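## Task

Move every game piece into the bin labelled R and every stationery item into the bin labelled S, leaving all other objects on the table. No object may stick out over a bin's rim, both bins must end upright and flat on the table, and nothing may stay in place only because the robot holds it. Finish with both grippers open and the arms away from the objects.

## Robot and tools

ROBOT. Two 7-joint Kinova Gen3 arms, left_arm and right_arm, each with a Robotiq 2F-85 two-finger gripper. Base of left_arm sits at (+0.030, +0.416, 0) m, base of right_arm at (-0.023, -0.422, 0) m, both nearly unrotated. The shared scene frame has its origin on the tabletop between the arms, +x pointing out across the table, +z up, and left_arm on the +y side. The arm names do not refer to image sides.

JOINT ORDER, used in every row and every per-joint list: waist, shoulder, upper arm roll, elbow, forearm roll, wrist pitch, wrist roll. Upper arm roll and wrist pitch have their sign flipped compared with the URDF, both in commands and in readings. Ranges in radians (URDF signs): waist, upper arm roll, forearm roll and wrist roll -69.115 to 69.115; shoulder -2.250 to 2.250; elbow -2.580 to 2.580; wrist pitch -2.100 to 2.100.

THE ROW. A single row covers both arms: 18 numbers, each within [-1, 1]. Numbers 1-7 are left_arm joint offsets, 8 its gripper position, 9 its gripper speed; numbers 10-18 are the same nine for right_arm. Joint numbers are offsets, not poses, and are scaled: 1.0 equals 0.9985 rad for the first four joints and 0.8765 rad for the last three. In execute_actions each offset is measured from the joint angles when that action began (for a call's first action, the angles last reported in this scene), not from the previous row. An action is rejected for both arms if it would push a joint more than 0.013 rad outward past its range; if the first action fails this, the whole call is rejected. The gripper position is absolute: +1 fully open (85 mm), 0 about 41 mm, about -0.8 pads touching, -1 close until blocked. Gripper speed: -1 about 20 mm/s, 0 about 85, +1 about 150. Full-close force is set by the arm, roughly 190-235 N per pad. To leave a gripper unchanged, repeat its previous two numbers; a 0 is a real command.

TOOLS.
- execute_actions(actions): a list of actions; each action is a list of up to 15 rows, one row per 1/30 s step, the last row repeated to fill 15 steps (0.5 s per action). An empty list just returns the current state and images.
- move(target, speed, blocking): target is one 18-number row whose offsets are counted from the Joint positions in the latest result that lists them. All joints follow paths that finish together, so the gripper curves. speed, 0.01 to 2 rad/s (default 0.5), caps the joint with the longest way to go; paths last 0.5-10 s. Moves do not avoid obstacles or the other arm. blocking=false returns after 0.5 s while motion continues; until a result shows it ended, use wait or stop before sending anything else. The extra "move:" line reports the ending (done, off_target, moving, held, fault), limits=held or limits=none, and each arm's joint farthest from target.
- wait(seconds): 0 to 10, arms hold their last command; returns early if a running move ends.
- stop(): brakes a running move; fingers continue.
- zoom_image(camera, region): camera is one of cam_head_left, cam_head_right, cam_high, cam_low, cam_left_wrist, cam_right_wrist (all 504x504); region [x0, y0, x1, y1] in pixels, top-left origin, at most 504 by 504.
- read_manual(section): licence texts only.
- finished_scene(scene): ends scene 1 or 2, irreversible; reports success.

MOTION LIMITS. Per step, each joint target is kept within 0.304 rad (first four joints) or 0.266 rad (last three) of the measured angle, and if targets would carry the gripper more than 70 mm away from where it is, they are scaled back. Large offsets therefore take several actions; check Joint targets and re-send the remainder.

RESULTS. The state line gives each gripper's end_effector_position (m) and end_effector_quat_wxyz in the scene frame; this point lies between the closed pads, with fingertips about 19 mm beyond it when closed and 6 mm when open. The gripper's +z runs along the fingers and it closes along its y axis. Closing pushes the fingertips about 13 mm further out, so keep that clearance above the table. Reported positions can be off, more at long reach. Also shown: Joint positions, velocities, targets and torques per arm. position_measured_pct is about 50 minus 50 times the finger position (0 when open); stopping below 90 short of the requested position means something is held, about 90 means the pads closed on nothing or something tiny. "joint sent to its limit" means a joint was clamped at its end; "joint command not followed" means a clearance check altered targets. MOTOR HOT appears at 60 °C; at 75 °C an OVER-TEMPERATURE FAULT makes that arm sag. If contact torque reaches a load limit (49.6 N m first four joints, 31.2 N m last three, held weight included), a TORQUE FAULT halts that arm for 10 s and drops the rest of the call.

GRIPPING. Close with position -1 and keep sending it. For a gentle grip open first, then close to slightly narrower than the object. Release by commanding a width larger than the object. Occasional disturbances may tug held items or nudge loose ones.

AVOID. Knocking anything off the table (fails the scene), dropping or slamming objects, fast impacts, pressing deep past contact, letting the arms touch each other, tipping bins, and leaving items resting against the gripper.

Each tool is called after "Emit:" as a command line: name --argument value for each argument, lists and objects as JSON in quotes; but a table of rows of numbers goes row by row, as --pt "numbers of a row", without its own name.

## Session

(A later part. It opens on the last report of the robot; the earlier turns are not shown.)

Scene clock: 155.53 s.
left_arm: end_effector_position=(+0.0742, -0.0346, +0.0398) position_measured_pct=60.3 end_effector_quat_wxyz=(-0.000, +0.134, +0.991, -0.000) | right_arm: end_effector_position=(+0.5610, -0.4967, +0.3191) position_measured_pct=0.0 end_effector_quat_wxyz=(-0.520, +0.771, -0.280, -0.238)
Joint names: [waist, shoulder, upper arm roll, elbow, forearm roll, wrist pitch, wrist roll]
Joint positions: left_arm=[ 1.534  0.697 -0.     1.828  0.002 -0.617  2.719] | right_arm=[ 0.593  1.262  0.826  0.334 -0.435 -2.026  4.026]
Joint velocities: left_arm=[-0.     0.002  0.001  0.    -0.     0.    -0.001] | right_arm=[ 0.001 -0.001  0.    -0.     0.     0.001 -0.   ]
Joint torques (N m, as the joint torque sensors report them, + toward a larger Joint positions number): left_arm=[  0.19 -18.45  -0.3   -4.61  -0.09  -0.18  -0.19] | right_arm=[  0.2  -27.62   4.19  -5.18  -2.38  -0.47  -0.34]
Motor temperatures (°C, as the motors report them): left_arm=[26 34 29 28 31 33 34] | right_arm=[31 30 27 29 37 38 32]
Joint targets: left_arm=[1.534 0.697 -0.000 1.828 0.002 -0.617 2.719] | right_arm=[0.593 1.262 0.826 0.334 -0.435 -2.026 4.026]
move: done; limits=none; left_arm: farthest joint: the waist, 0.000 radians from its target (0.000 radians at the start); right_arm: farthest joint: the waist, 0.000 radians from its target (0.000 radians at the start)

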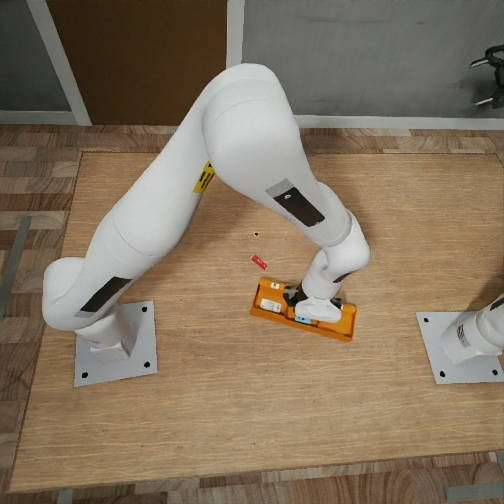

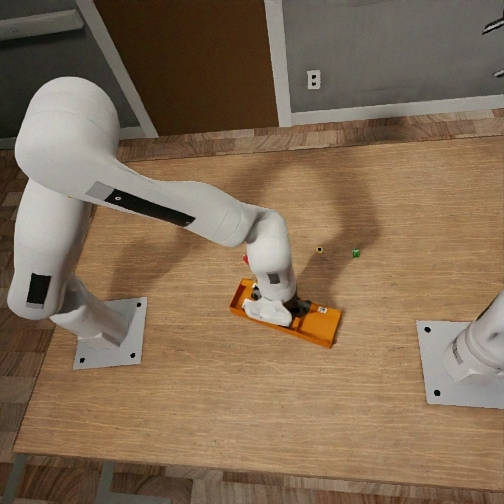

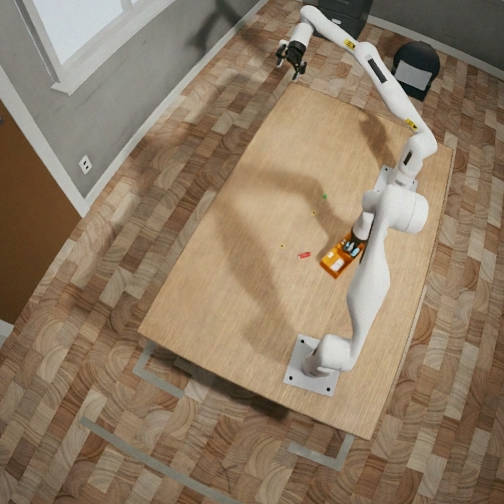

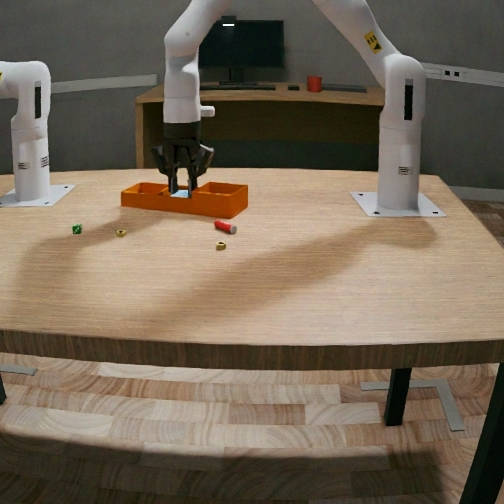

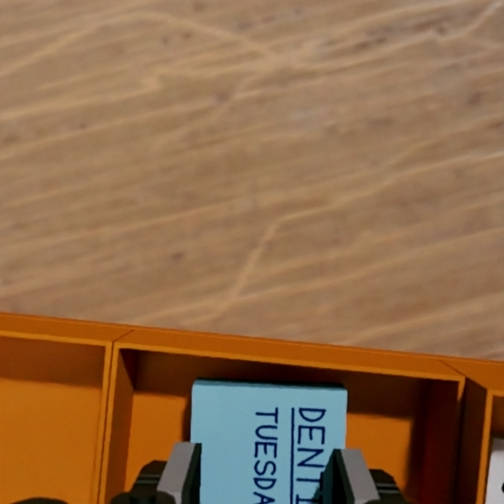

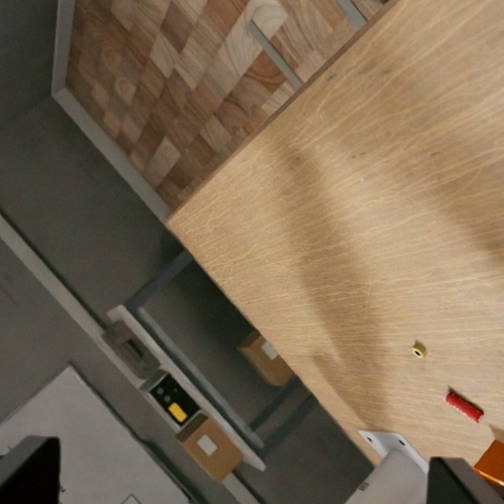

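Emit:
move --target '[0,0,0,0,0,0,0,0.15,0.5,0,0,0,0,0,0,0,1,0]'

Emit:
move --target '[0,-0.12,0,-0.04,0,-0.18,0,0.15,0.5,0,0,0,0,0,0,0,1,0]'

Emit:
move --target '[-0.213,0.402,0,-0.912,0,-0.583,-0.244,0.5,0.5,0,0,0,0,0,0,0,1,0]' --speed 1

Scene clock: 165.90 s.
left_arm: end_effector_position=(+0.0742, -0.0346, +0.0398) position_measured_pct=42.5 end_effector_quat_wxyz=(-0.000, +0.134, +0.991, -0.000) | right_arm: end_effector_position=(+0.5610, -0.4967, +0.3191) position_measured_pct=0.0 end_effector_quat_wxyz=(-0.520, +0.771, -0.280, -0.238)
Joint names: [waist, shoulder, upper arm roll, elbow, forearm roll, wrist pitch, wrist roll]
Joint positions: left_arm=[ 1.534  0.697 -0.     1.828  0.002 -0.617  2.719] | right_arm=[ 0.593  1.262  0.826  0.334 -0.435 -2.026  4.026]
Joint velocities: left_arm=[ 0.001  0.001 -0.001  0.001  0.    -0.    -0.   ] | right_arm=[ 0.     0.001  0.    -0.001  0.     0.001  0.   ]
Joint torques (N m, as the joint torque sensors report them, + toward a larger Joint positions number): left_arm=[  0.22 -18.22  -0.35  -4.55  -0.16  -0.19  -0.29] | right_arm=[  0.28 -27.67   4.05  -5.2   -2.4   -0.46  -0.28]
Motor temperatures (°C, as the motors report them): left_arm=[26 34 29 28 31 33 34] | right_arm=[31 30 27 29 37 38 32]
Joint targets: left_arm=[1.534 0.697 -0.000 1.828 0.002 -0.617 2.719] | right_arm=[0.593 1.262 0.826 0.334 -0.435 -2.026 4.026]
move: done; limits=none; left_arm: farthest joint: the waist, 0.000 radians from its target (0.000 radians at the start); right_arm: farthest joint: the waist, 0.000 radians from its target (0.000 radians at the start)

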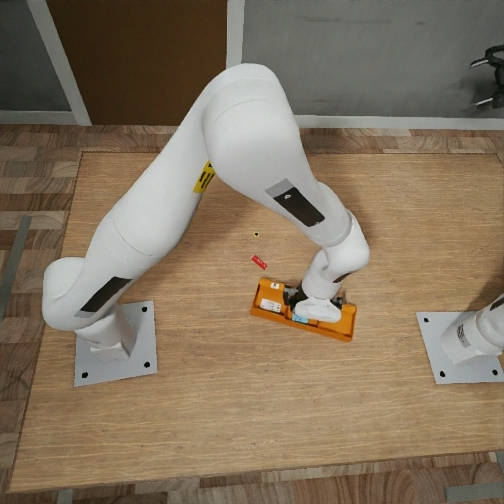

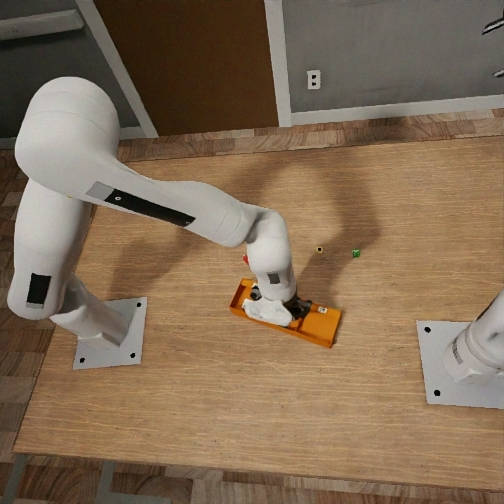

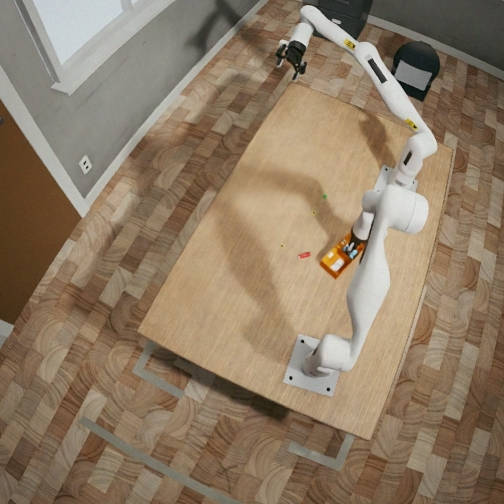

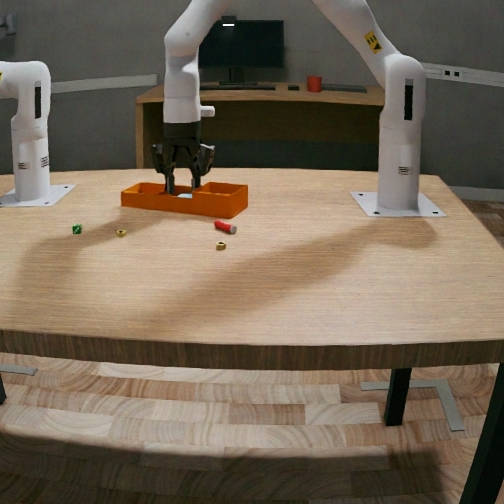

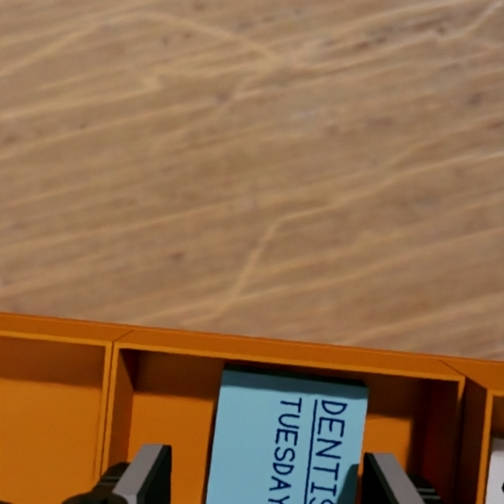

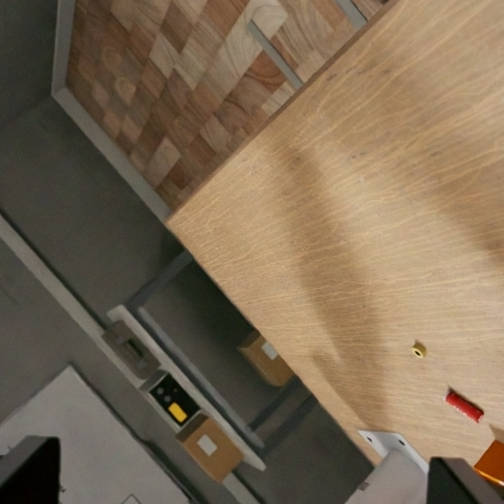

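Scene clock: 166.80 s.
left_arm: end_effector_position=(+0.0739, -0.0332, +0.1018) position_measured_pct=42.5 end_effector_quat_wxyz=(-0.000, +0.134, +0.991, -0.001) | right_arm: end_effector_position=(+0.5610, -0.4967, +0.3191) position_measured_pct=0.0 end_effector_quat_wxyz=(-0.520, +0.771, -0.280, -0.238)
Joint names: [waist, shoulder, upper arm roll, elbow, forearm roll, wrist pitch, wrist roll]
Joint positions: left_arm=[ 1.534  0.577 -0.     1.788  0.002 -0.775  2.719] | right_arm=[ 0.593  1.262  0.826  0.334 -0.435 -2.026  4.026]
Joint velocities: left_arm=[-0.    -0.002  0.    -0.    -0.     0.001 -0.   ] | right_arm=[ 0.    -0.001 -0.     0.001 -0.001 -0.001 -0.   ]
Joint torques (N m, as the joint torque sensors report them, + toward a larger Joint positions number): left_arm=[  0.21 -17.24  -0.22  -5.73  -0.23  -0.27  -0.22] | right_arm=[  0.07 -27.48   4.21  -5.16  -2.39  -0.47  -0.32]
Motor temperatures (°C, as the motors report them): left_arm=[26 34 29 28 31 33 34] | right_arm=[31 30 27 29 37 38 32]
Joint targets: left_arm=[1.534 0.577 -0.000 1.788 0.002 -0.775 2.719] | right_arm=[0.593 1.262 0.826 0.334 -0.435 -2.026 4.026]
move: done; limits=none; left_arm: farthest joint: the waist, 0.000 radians from its target (0.000 radians at the start); right_arm: farthest joint: the waist, 0.000 radians from its target (0.000 radians at the start)

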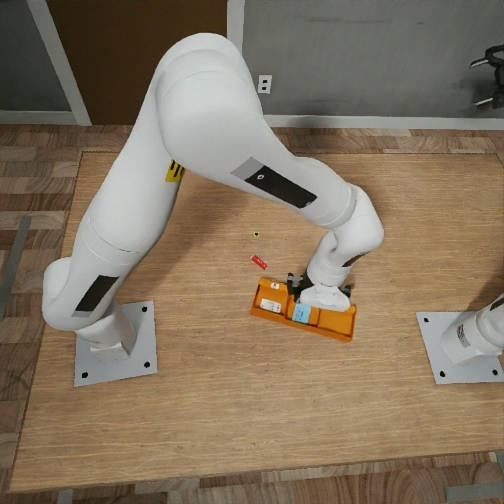

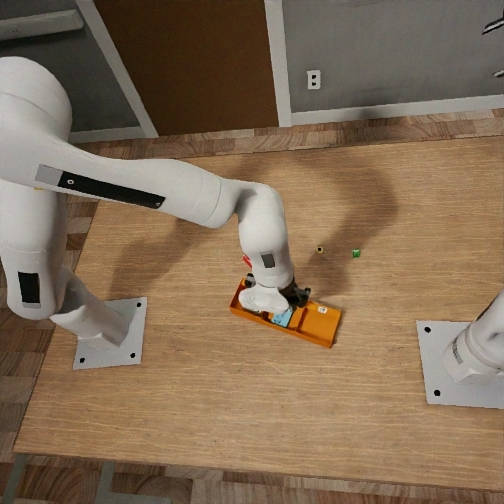

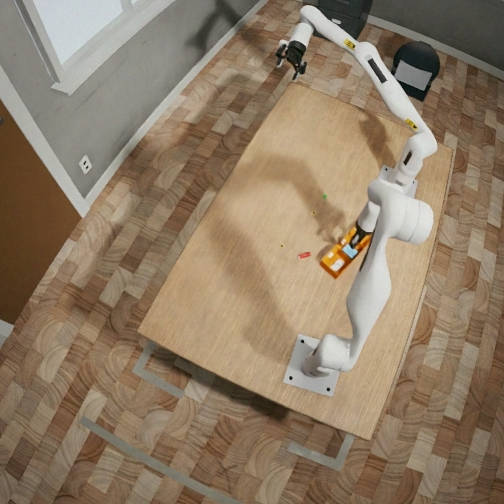

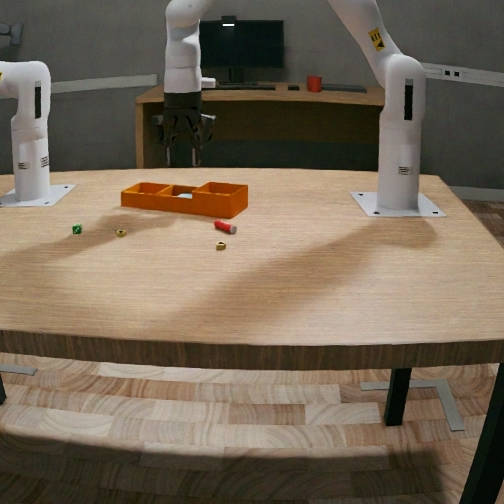

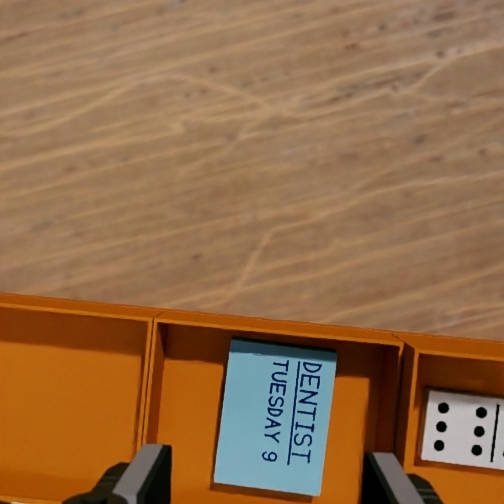

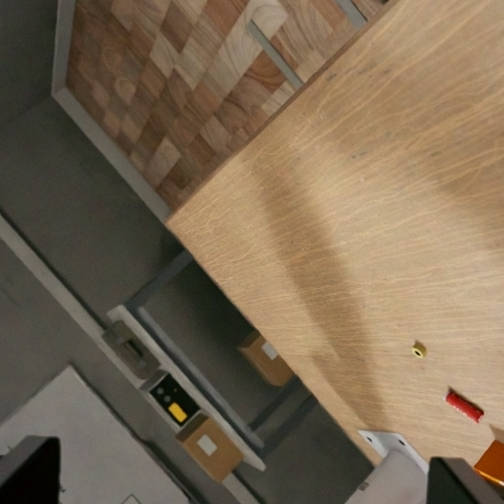

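Scene clock: 168.43 s.
left_arm: end_effector_position=(+0.2392, -0.2010, +0.1201) position_measured_pct=25.0 end_effector_quat_wxyz=(-0.001, +0.135, +0.991, -0.001) | right_arm: end_effector_position=(+0.5610, -0.4967, +0.3191) position_measured_pct=0.0 end_effector_quat_wxyz=(-0.520, +0.771, -0.280, -0.238)
Joint names: [waist, shoulder, upper arm roll, elbow, forearm roll, wrist pitch, wrist roll]
Joint positions: left_arm=[ 1.321  0.978 -0.     0.877  0.002 -1.286  2.505] | right_arm=[ 0.593  1.262  0.826  0.334 -0.435 -2.026  4.026]
Joint velocities: left_arm=[-0.001  0.003 -0.     0.    -0.     0.     0.   ] | right_arm=[ 0.    -0.001 -0.     0.    -0.001  0.001  0.   ]
Joint torques (N m, as the joint torque sensors report them, + toward a larger Joint positions number): left_arm=[  0.25 -25.6   -0.49  -8.1   -0.16  -0.3   -0.28] | right_arm=[  0.19 -27.69   3.97  -5.19  -2.43  -0.45  -0.3 ]
Motor temperatures (°C, as the motors report them): left_arm=[26 34 29 28 31 33 34] | right_arm=[31 30 27 29 37 38 32]
Joint targets: left_arm=[1.321 0.979 -0.000 0.877 0.002 -1.286 2.505] | right_arm=[0.593 1.262 0.826 0.334 -0.435 -2.026 4.026]
move: done; limits=none; left_arm: farthest joint: the waist, 0.000 radians from its target (0.212 radians at the start); right_arm: farthest joint: the waist, 0.000 radians from its target (0.000 radians at the start)

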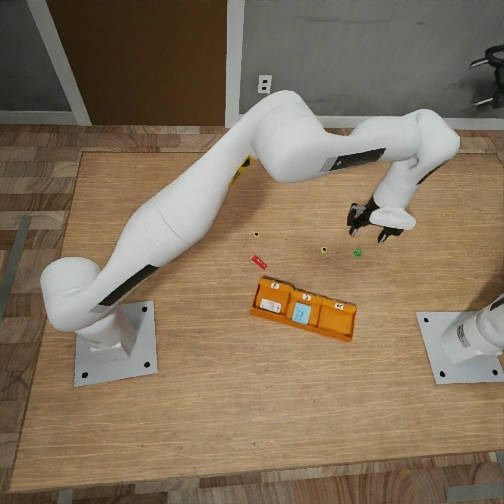

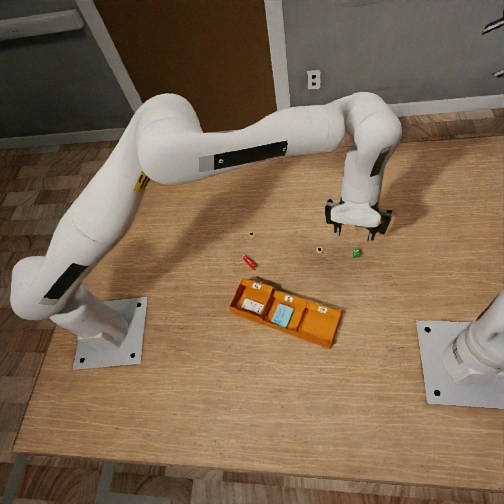

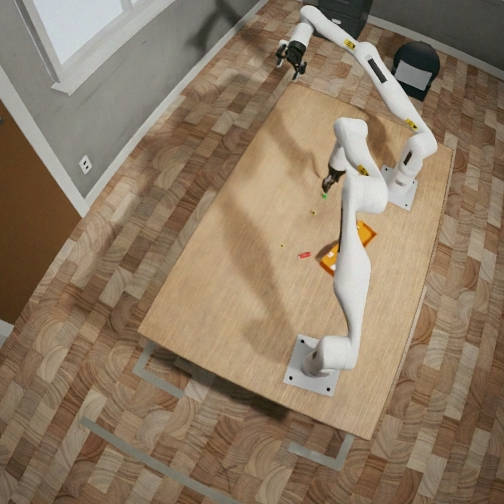

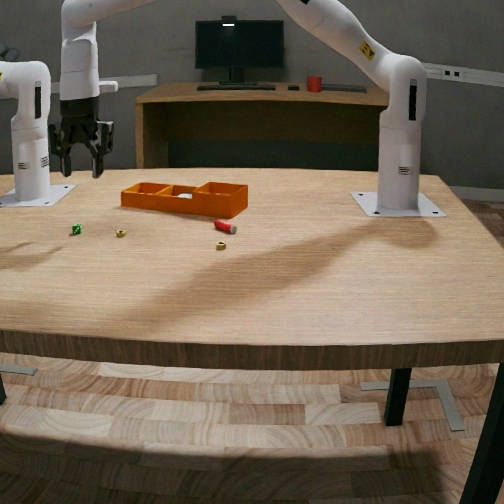

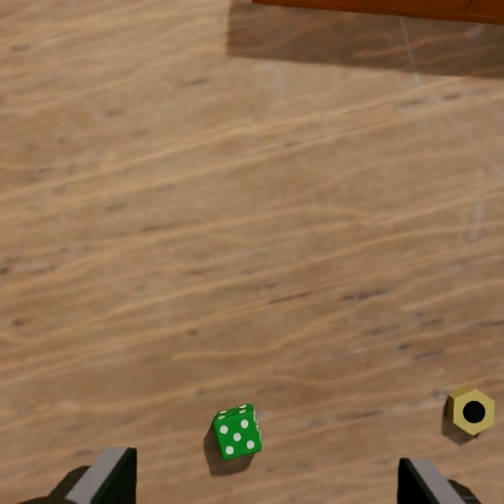

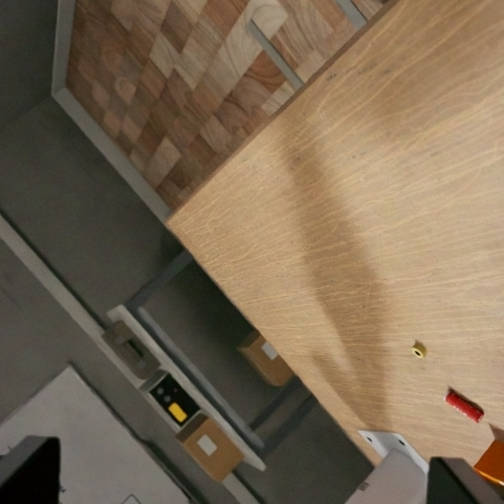

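Emit:
move --target '[-0.004,0.123,0,-0.034,0,0.1,0.222,0.1,0.5,0,0,0,0,0,0,0,1,0]' --speed 0.3

Scene clock: 176.67 s.
left_arm: end_effector_position=(+0.2477, -0.2158, +0.0492) position_measured_pct=45.2 end_effector_quat_wxyz=(-0.001, +0.036, +0.999, +0.000) | right_arm: end_effector_position=(+0.5610, -0.4967, +0.3191) position_measured_pct=0.0 end_effector_quat_wxyz=(-0.520, +0.771, -0.280, -0.238)
Joint names: [waist, shoulder, upper arm roll, elbow, forearm roll, wrist pitch, wrist roll]
Joint positions: left_arm=[ 1.317  1.101 -0.     0.843  0.002 -1.198  2.699] | right_arm=[ 0.593  1.262  0.826  0.334 -0.435 -2.026  4.026]
Joint velocities: left_arm=[-0.     0.002  0.001 -0.001  0.001  0.     0.001] | right_arm=[ 0.    -0.001 -0.    -0.    -0.001  0.     0.   ]
Joint torques (N m, as the joint torque sensors report them, + toward a larger Joint positions number): left_arm=[  0.04 -26.41  -0.55  -7.79  -0.12  -0.21  -0.24] | right_arm=[  0.08 -27.62   4.1   -5.25  -2.49  -0.43  -0.28]
Motor temperatures (°C, as the motors report them): left_arm=[26 34 29 28 31 33 34] | right_arm=[31 30 27 29 37 38 32]
Joint targets: left_arm=[1.317 1.101 -0.000 0.843 0.002 -1.198 2.699] | right_arm=[0.593 1.262 0.826 0.334 -0.435 -2.026 4.026]
move: done; limits=none; left_arm: farthest joint: the waist, 0.000 radians from its target (0.004 radians at the start); right_arm: farthest joint: the waist, 0.000 radians from its target (0.000 radians at the start)

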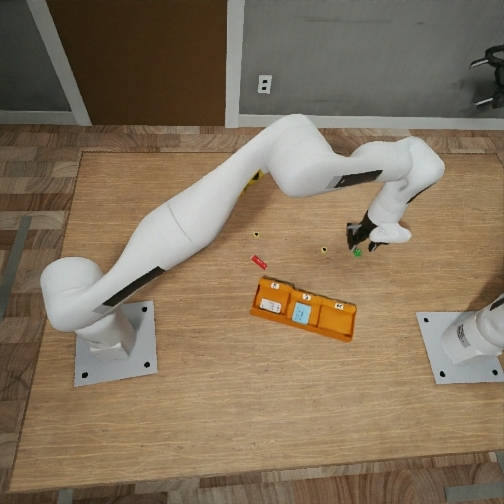

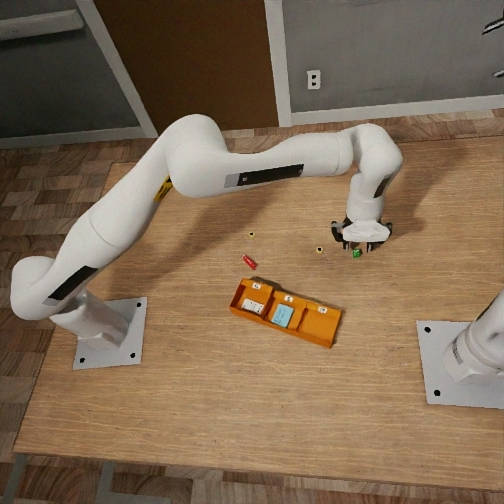

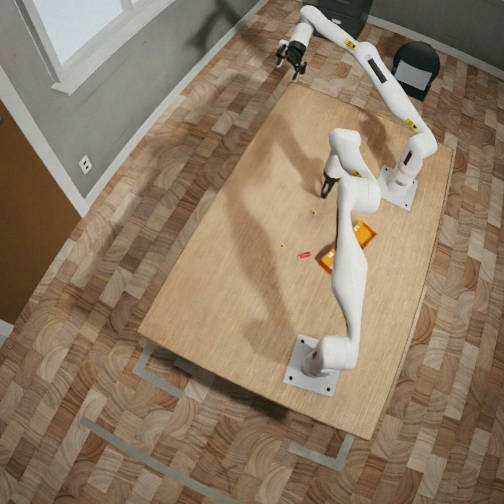

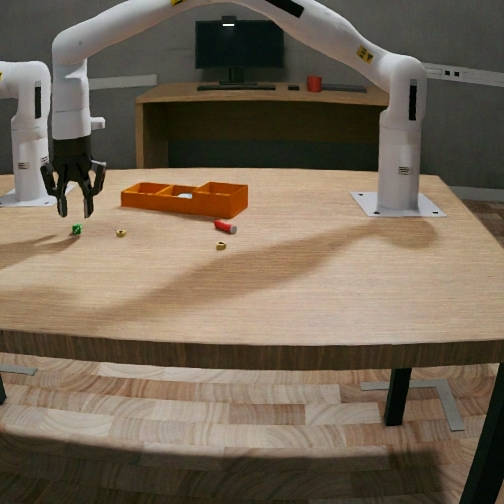

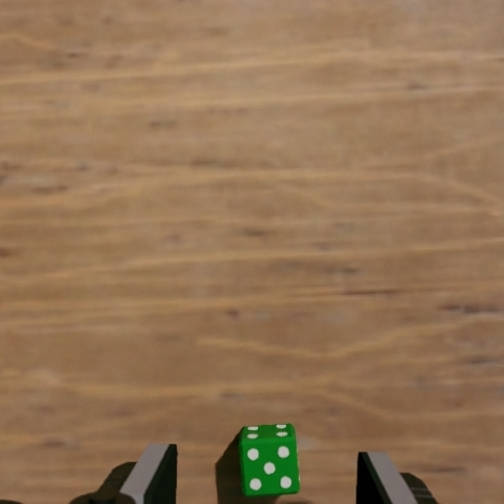

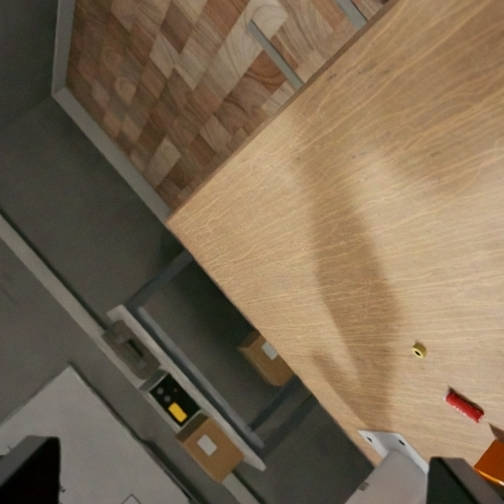

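Emit:
move --target '[0,0.033,0,0.017,0,0.057,0,0.1,0.5,0,0,0,0,0,0,0,1,0]' --speed 0.1

Emit:
move --target '[0,0,0,0,0,0,0,-1,0.5,0,0,0,0,0,0,0,1,0]'

Emit:
move --target '[0,-0.15,0,0.03,0,-0.137,0,-1,0.5,0,0,0,0,0,0,0,1,0]'

Scene clock: 181.37 s.
left_arm: end_effector_position=(+0.2477, -0.2158, +0.0224) position_measured_pct=45.2 end_effector_quat_wxyz=(-0.001, +0.036, +0.999, -0.000) | right_arm: end_effector_position=(+0.5610, -0.4967, +0.3191) position_measured_pct=0.0 end_effector_quat_wxyz=(-0.520, +0.771, -0.280, -0.238)
Joint names: [waist, shoulder, upper arm roll, elbow, forearm roll, wrist pitch, wrist roll]
Joint positions: left_arm=[ 1.317  1.134 -0.     0.86   0.002 -1.148  2.699] | right_arm=[ 0.593  1.262  0.826  0.334 -0.435 -2.026  4.026]
Joint velocities: left_arm=[-0.001 -0.     0.     0.     0.001  0.001  0.002] | right_arm=[ 0.001 -0.001 -0.    -0.002  0.001 -0.001  0.   ]
Joint torques (N m, as the joint torque sensors report them, + toward a larger Joint positions number): left_arm=[  0.09 -26.54  -0.42  -7.55  -0.18  -0.17  -0.17] | right_arm=[  0.32 -27.58   4.07  -5.07  -2.26  -0.44  -0.29]
Motor temperatures (°C, as the motors report them): left_arm=[26 34 29 28 31 33 34] | right_arm=[31 30 27 29 37 38 32]
Joint targets: left_arm=[1.317 1.134 -0.000 0.860 0.002 -1.148 2.699] | right_arm=[0.593 1.262 0.826 0.334 -0.435 -2.026 4.026]
move: done; limits=none; left_arm: farthest joint: the waist, 0.000 radians from its target (0.000 radians at the start); right_arm: farthest joint: the waist, 0.000 radians from its target (0.000 radians at the start)

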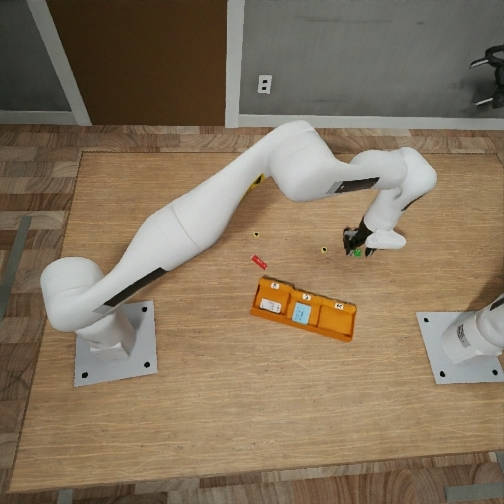

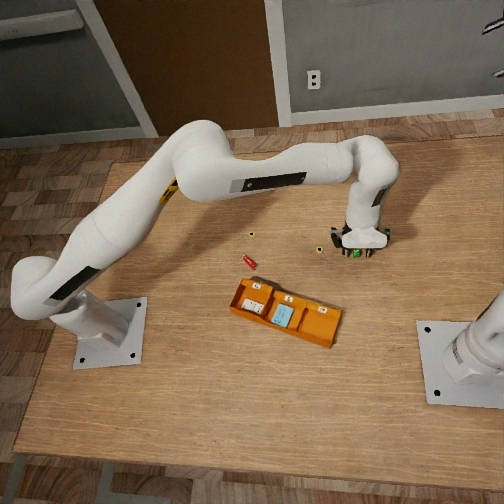

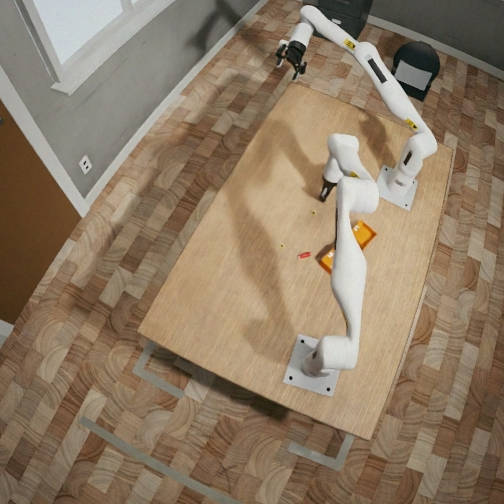

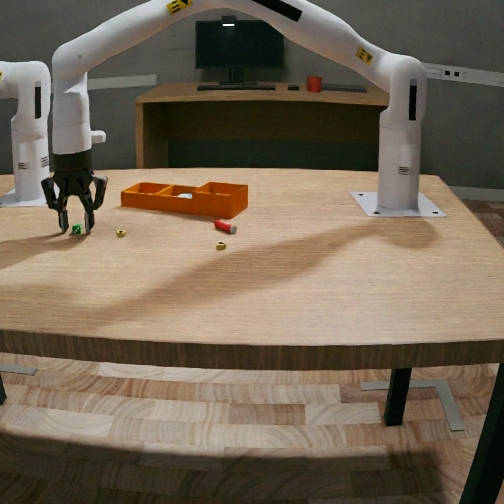

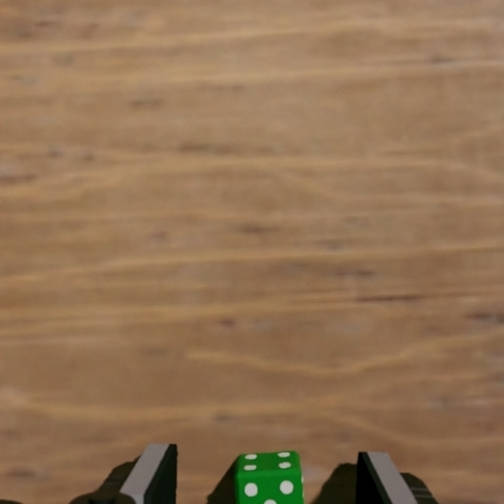

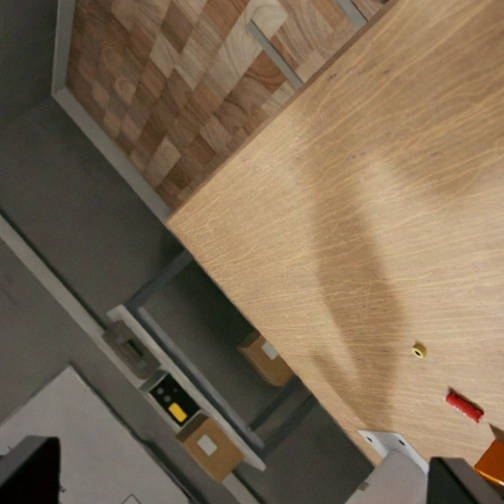

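Scene clock: 181.97 s.
left_arm: end_effector_position=(+0.2478, -0.2160, +0.0228) position_measured_pct=80.2 end_effector_quat_wxyz=(-0.001, +0.036, +0.999, -0.000) | right_arm: end_effector_position=(+0.5610, -0.4967, +0.3191) position_measured_pct=0.0 end_effector_quat_wxyz=(-0.520, +0.771, -0.280, -0.238)
Joint names: [waist, shoulder, upper arm roll, elbow, forearm roll, wrist pitch, wrist roll]
Joint positions: left_arm=[ 1.317  1.133 -0.     0.86   0.002 -1.148  2.699] | right_arm=[ 0.593  1.262  0.826  0.334 -0.435 -2.026  4.026]
Joint velocities: left_arm=[ 0.001 -0.001  0.     0.     0.    -0.     0.001] | right_arm=[ 0.002 -0.001  0.     0.001  0.001  0.     0.   ]
Joint torques (N m, as the joint torque sensors report them, + toward a larger Joint positions number): left_arm=[  0.11 -26.2   -0.44  -7.39  -0.16  -0.18  -0.32] | right_arm=[  0.25 -27.76   4.22  -5.21  -2.42  -0.53  -0.41]
Motor temperatures (°C, as the motors report them): left_arm=[26 34 29 28 31 33 34] | right_arm=[31 30 27 29 37 38 32]
Joint targets: left_arm=[1.317 1.134 -0.000 0.860 0.002 -1.148 2.699] | right_arm=[0.593 1.262 0.826 0.334 -0.435 -2.026 4.026]
move: done; limits=none; left_arm: farthest joint: the shoulder, 0.001 radians from its target (0.000 radians at the start); right_arm: farthest joint: the waist, 0.000 radians from its target (0.000 radians at the start)

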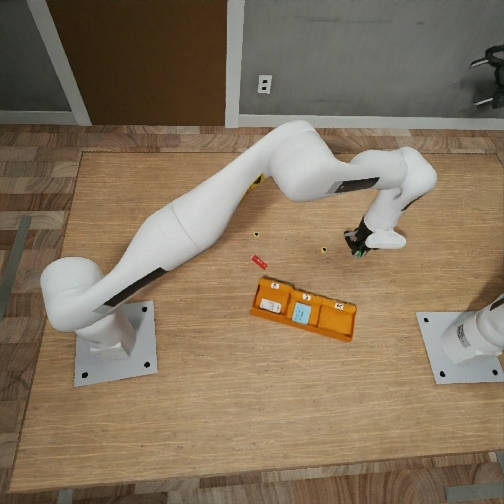

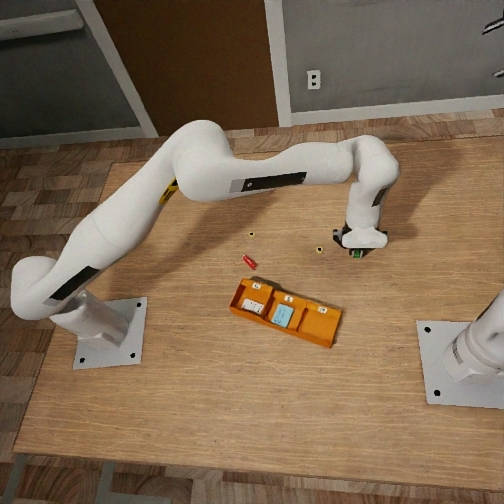

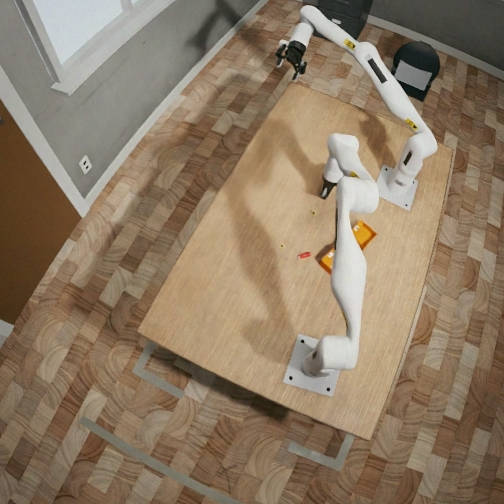

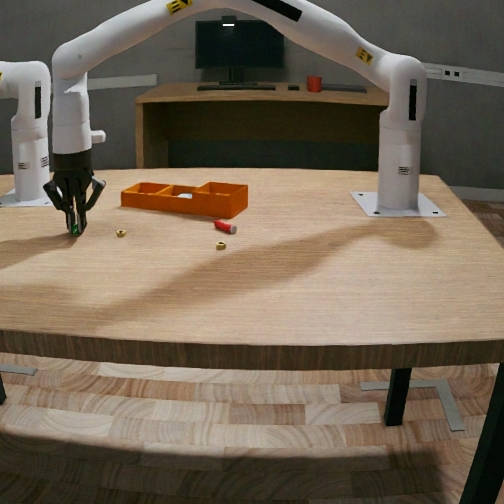

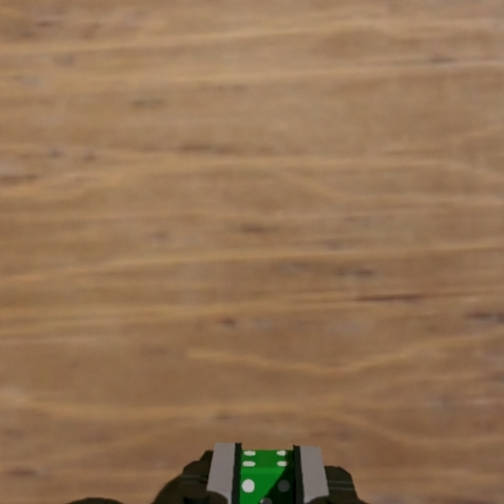

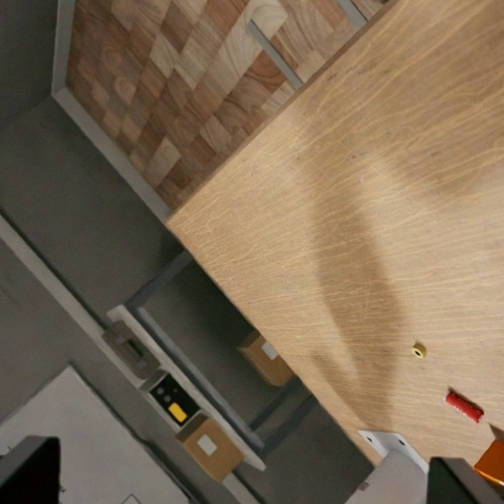

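Scene clock: 182.87 s.
left_arm: end_effector_position=(+0.2414, -0.1996, +0.1127) position_measured_pct=80.2 end_effector_quat_wxyz=(-0.001, +0.036, +0.999, -0.000) | right_arm: end_effector_position=(+0.5610, -0.4967, +0.3191) position_measured_pct=0.0 end_effector_quat_wxyz=(-0.520, +0.771, -0.280, -0.238)
Joint names: [waist, shoulder, upper arm roll, elbow, forearm roll, wrist pitch, wrist roll]
Joint positions: left_arm=[ 1.317  0.984 -0.     0.89   0.002 -1.268  2.699] | right_arm=[ 0.593  1.262  0.826  0.334 -0.435 -2.026  4.026]
Joint velocities: left_arm=[-0.    -0.003  0.001  0.     0.    -0.     0.001] | right_arm=[-0.     0.    -0.    -0.    -0.001 -0.     0.   ]
Joint torques (N m, as the joint torque sensors report them, + toward a larger Joint positions number): left_arm=[  0.26 -25.5   -0.41  -7.85  -0.16  -0.25  -0.21] | right_arm=[  0.02 -27.74   4.06  -5.08  -2.31  -0.35  -0.3 ]
Motor temperatures (°C, as the motors report them): left_arm=[26 34 29 28 31 33 34] | right_arm=[31 30 27 29 37 38 32]
Joint targets: left_arm=[1.317 0.984 -0.000 0.890 0.002 -1.268 2.699] | right_arm=[0.593 1.262 0.826 0.334 -0.435 -2.026 4.026]
move: done; limits=none; left_arm: farthest joint: the shoulder, 0.001 radians from its target (0.150 radians at the start); right_arm: farthest joint: the waist, 0.000 radians from its target (0.000 radians at the start)

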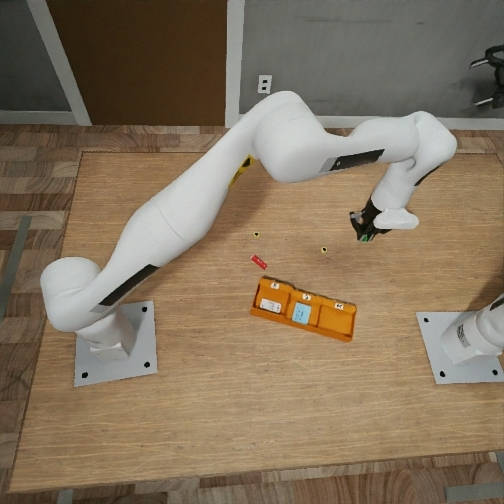

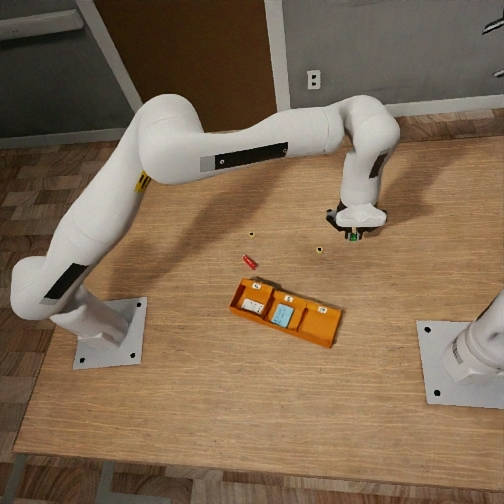

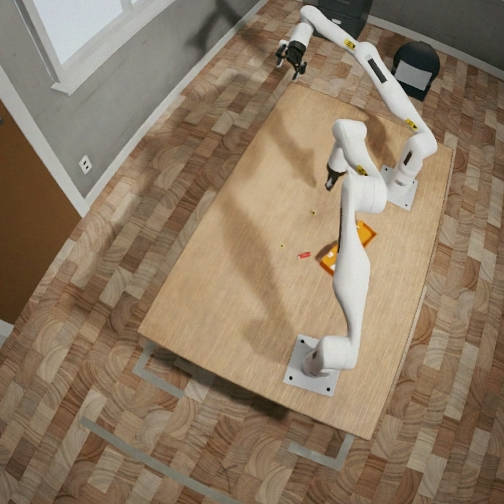

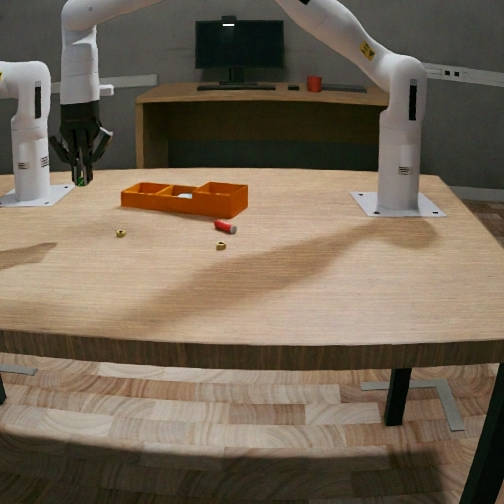

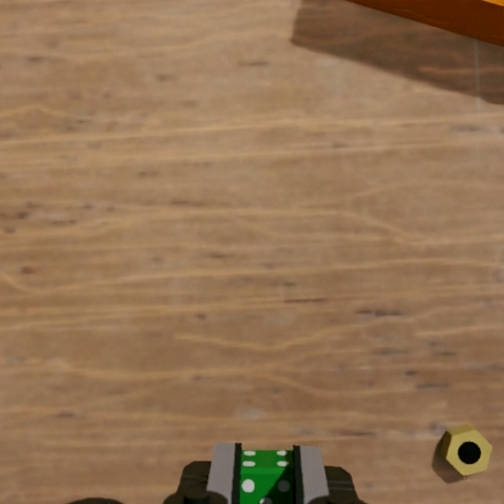

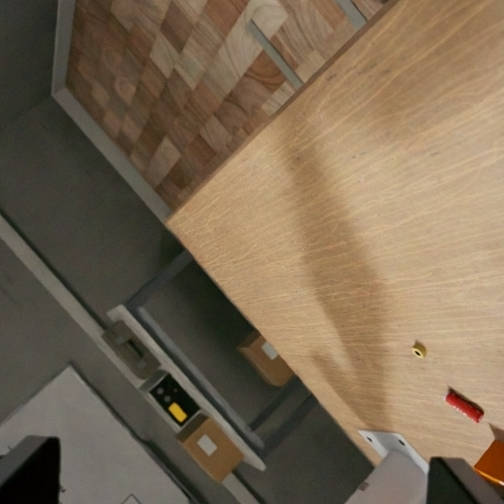

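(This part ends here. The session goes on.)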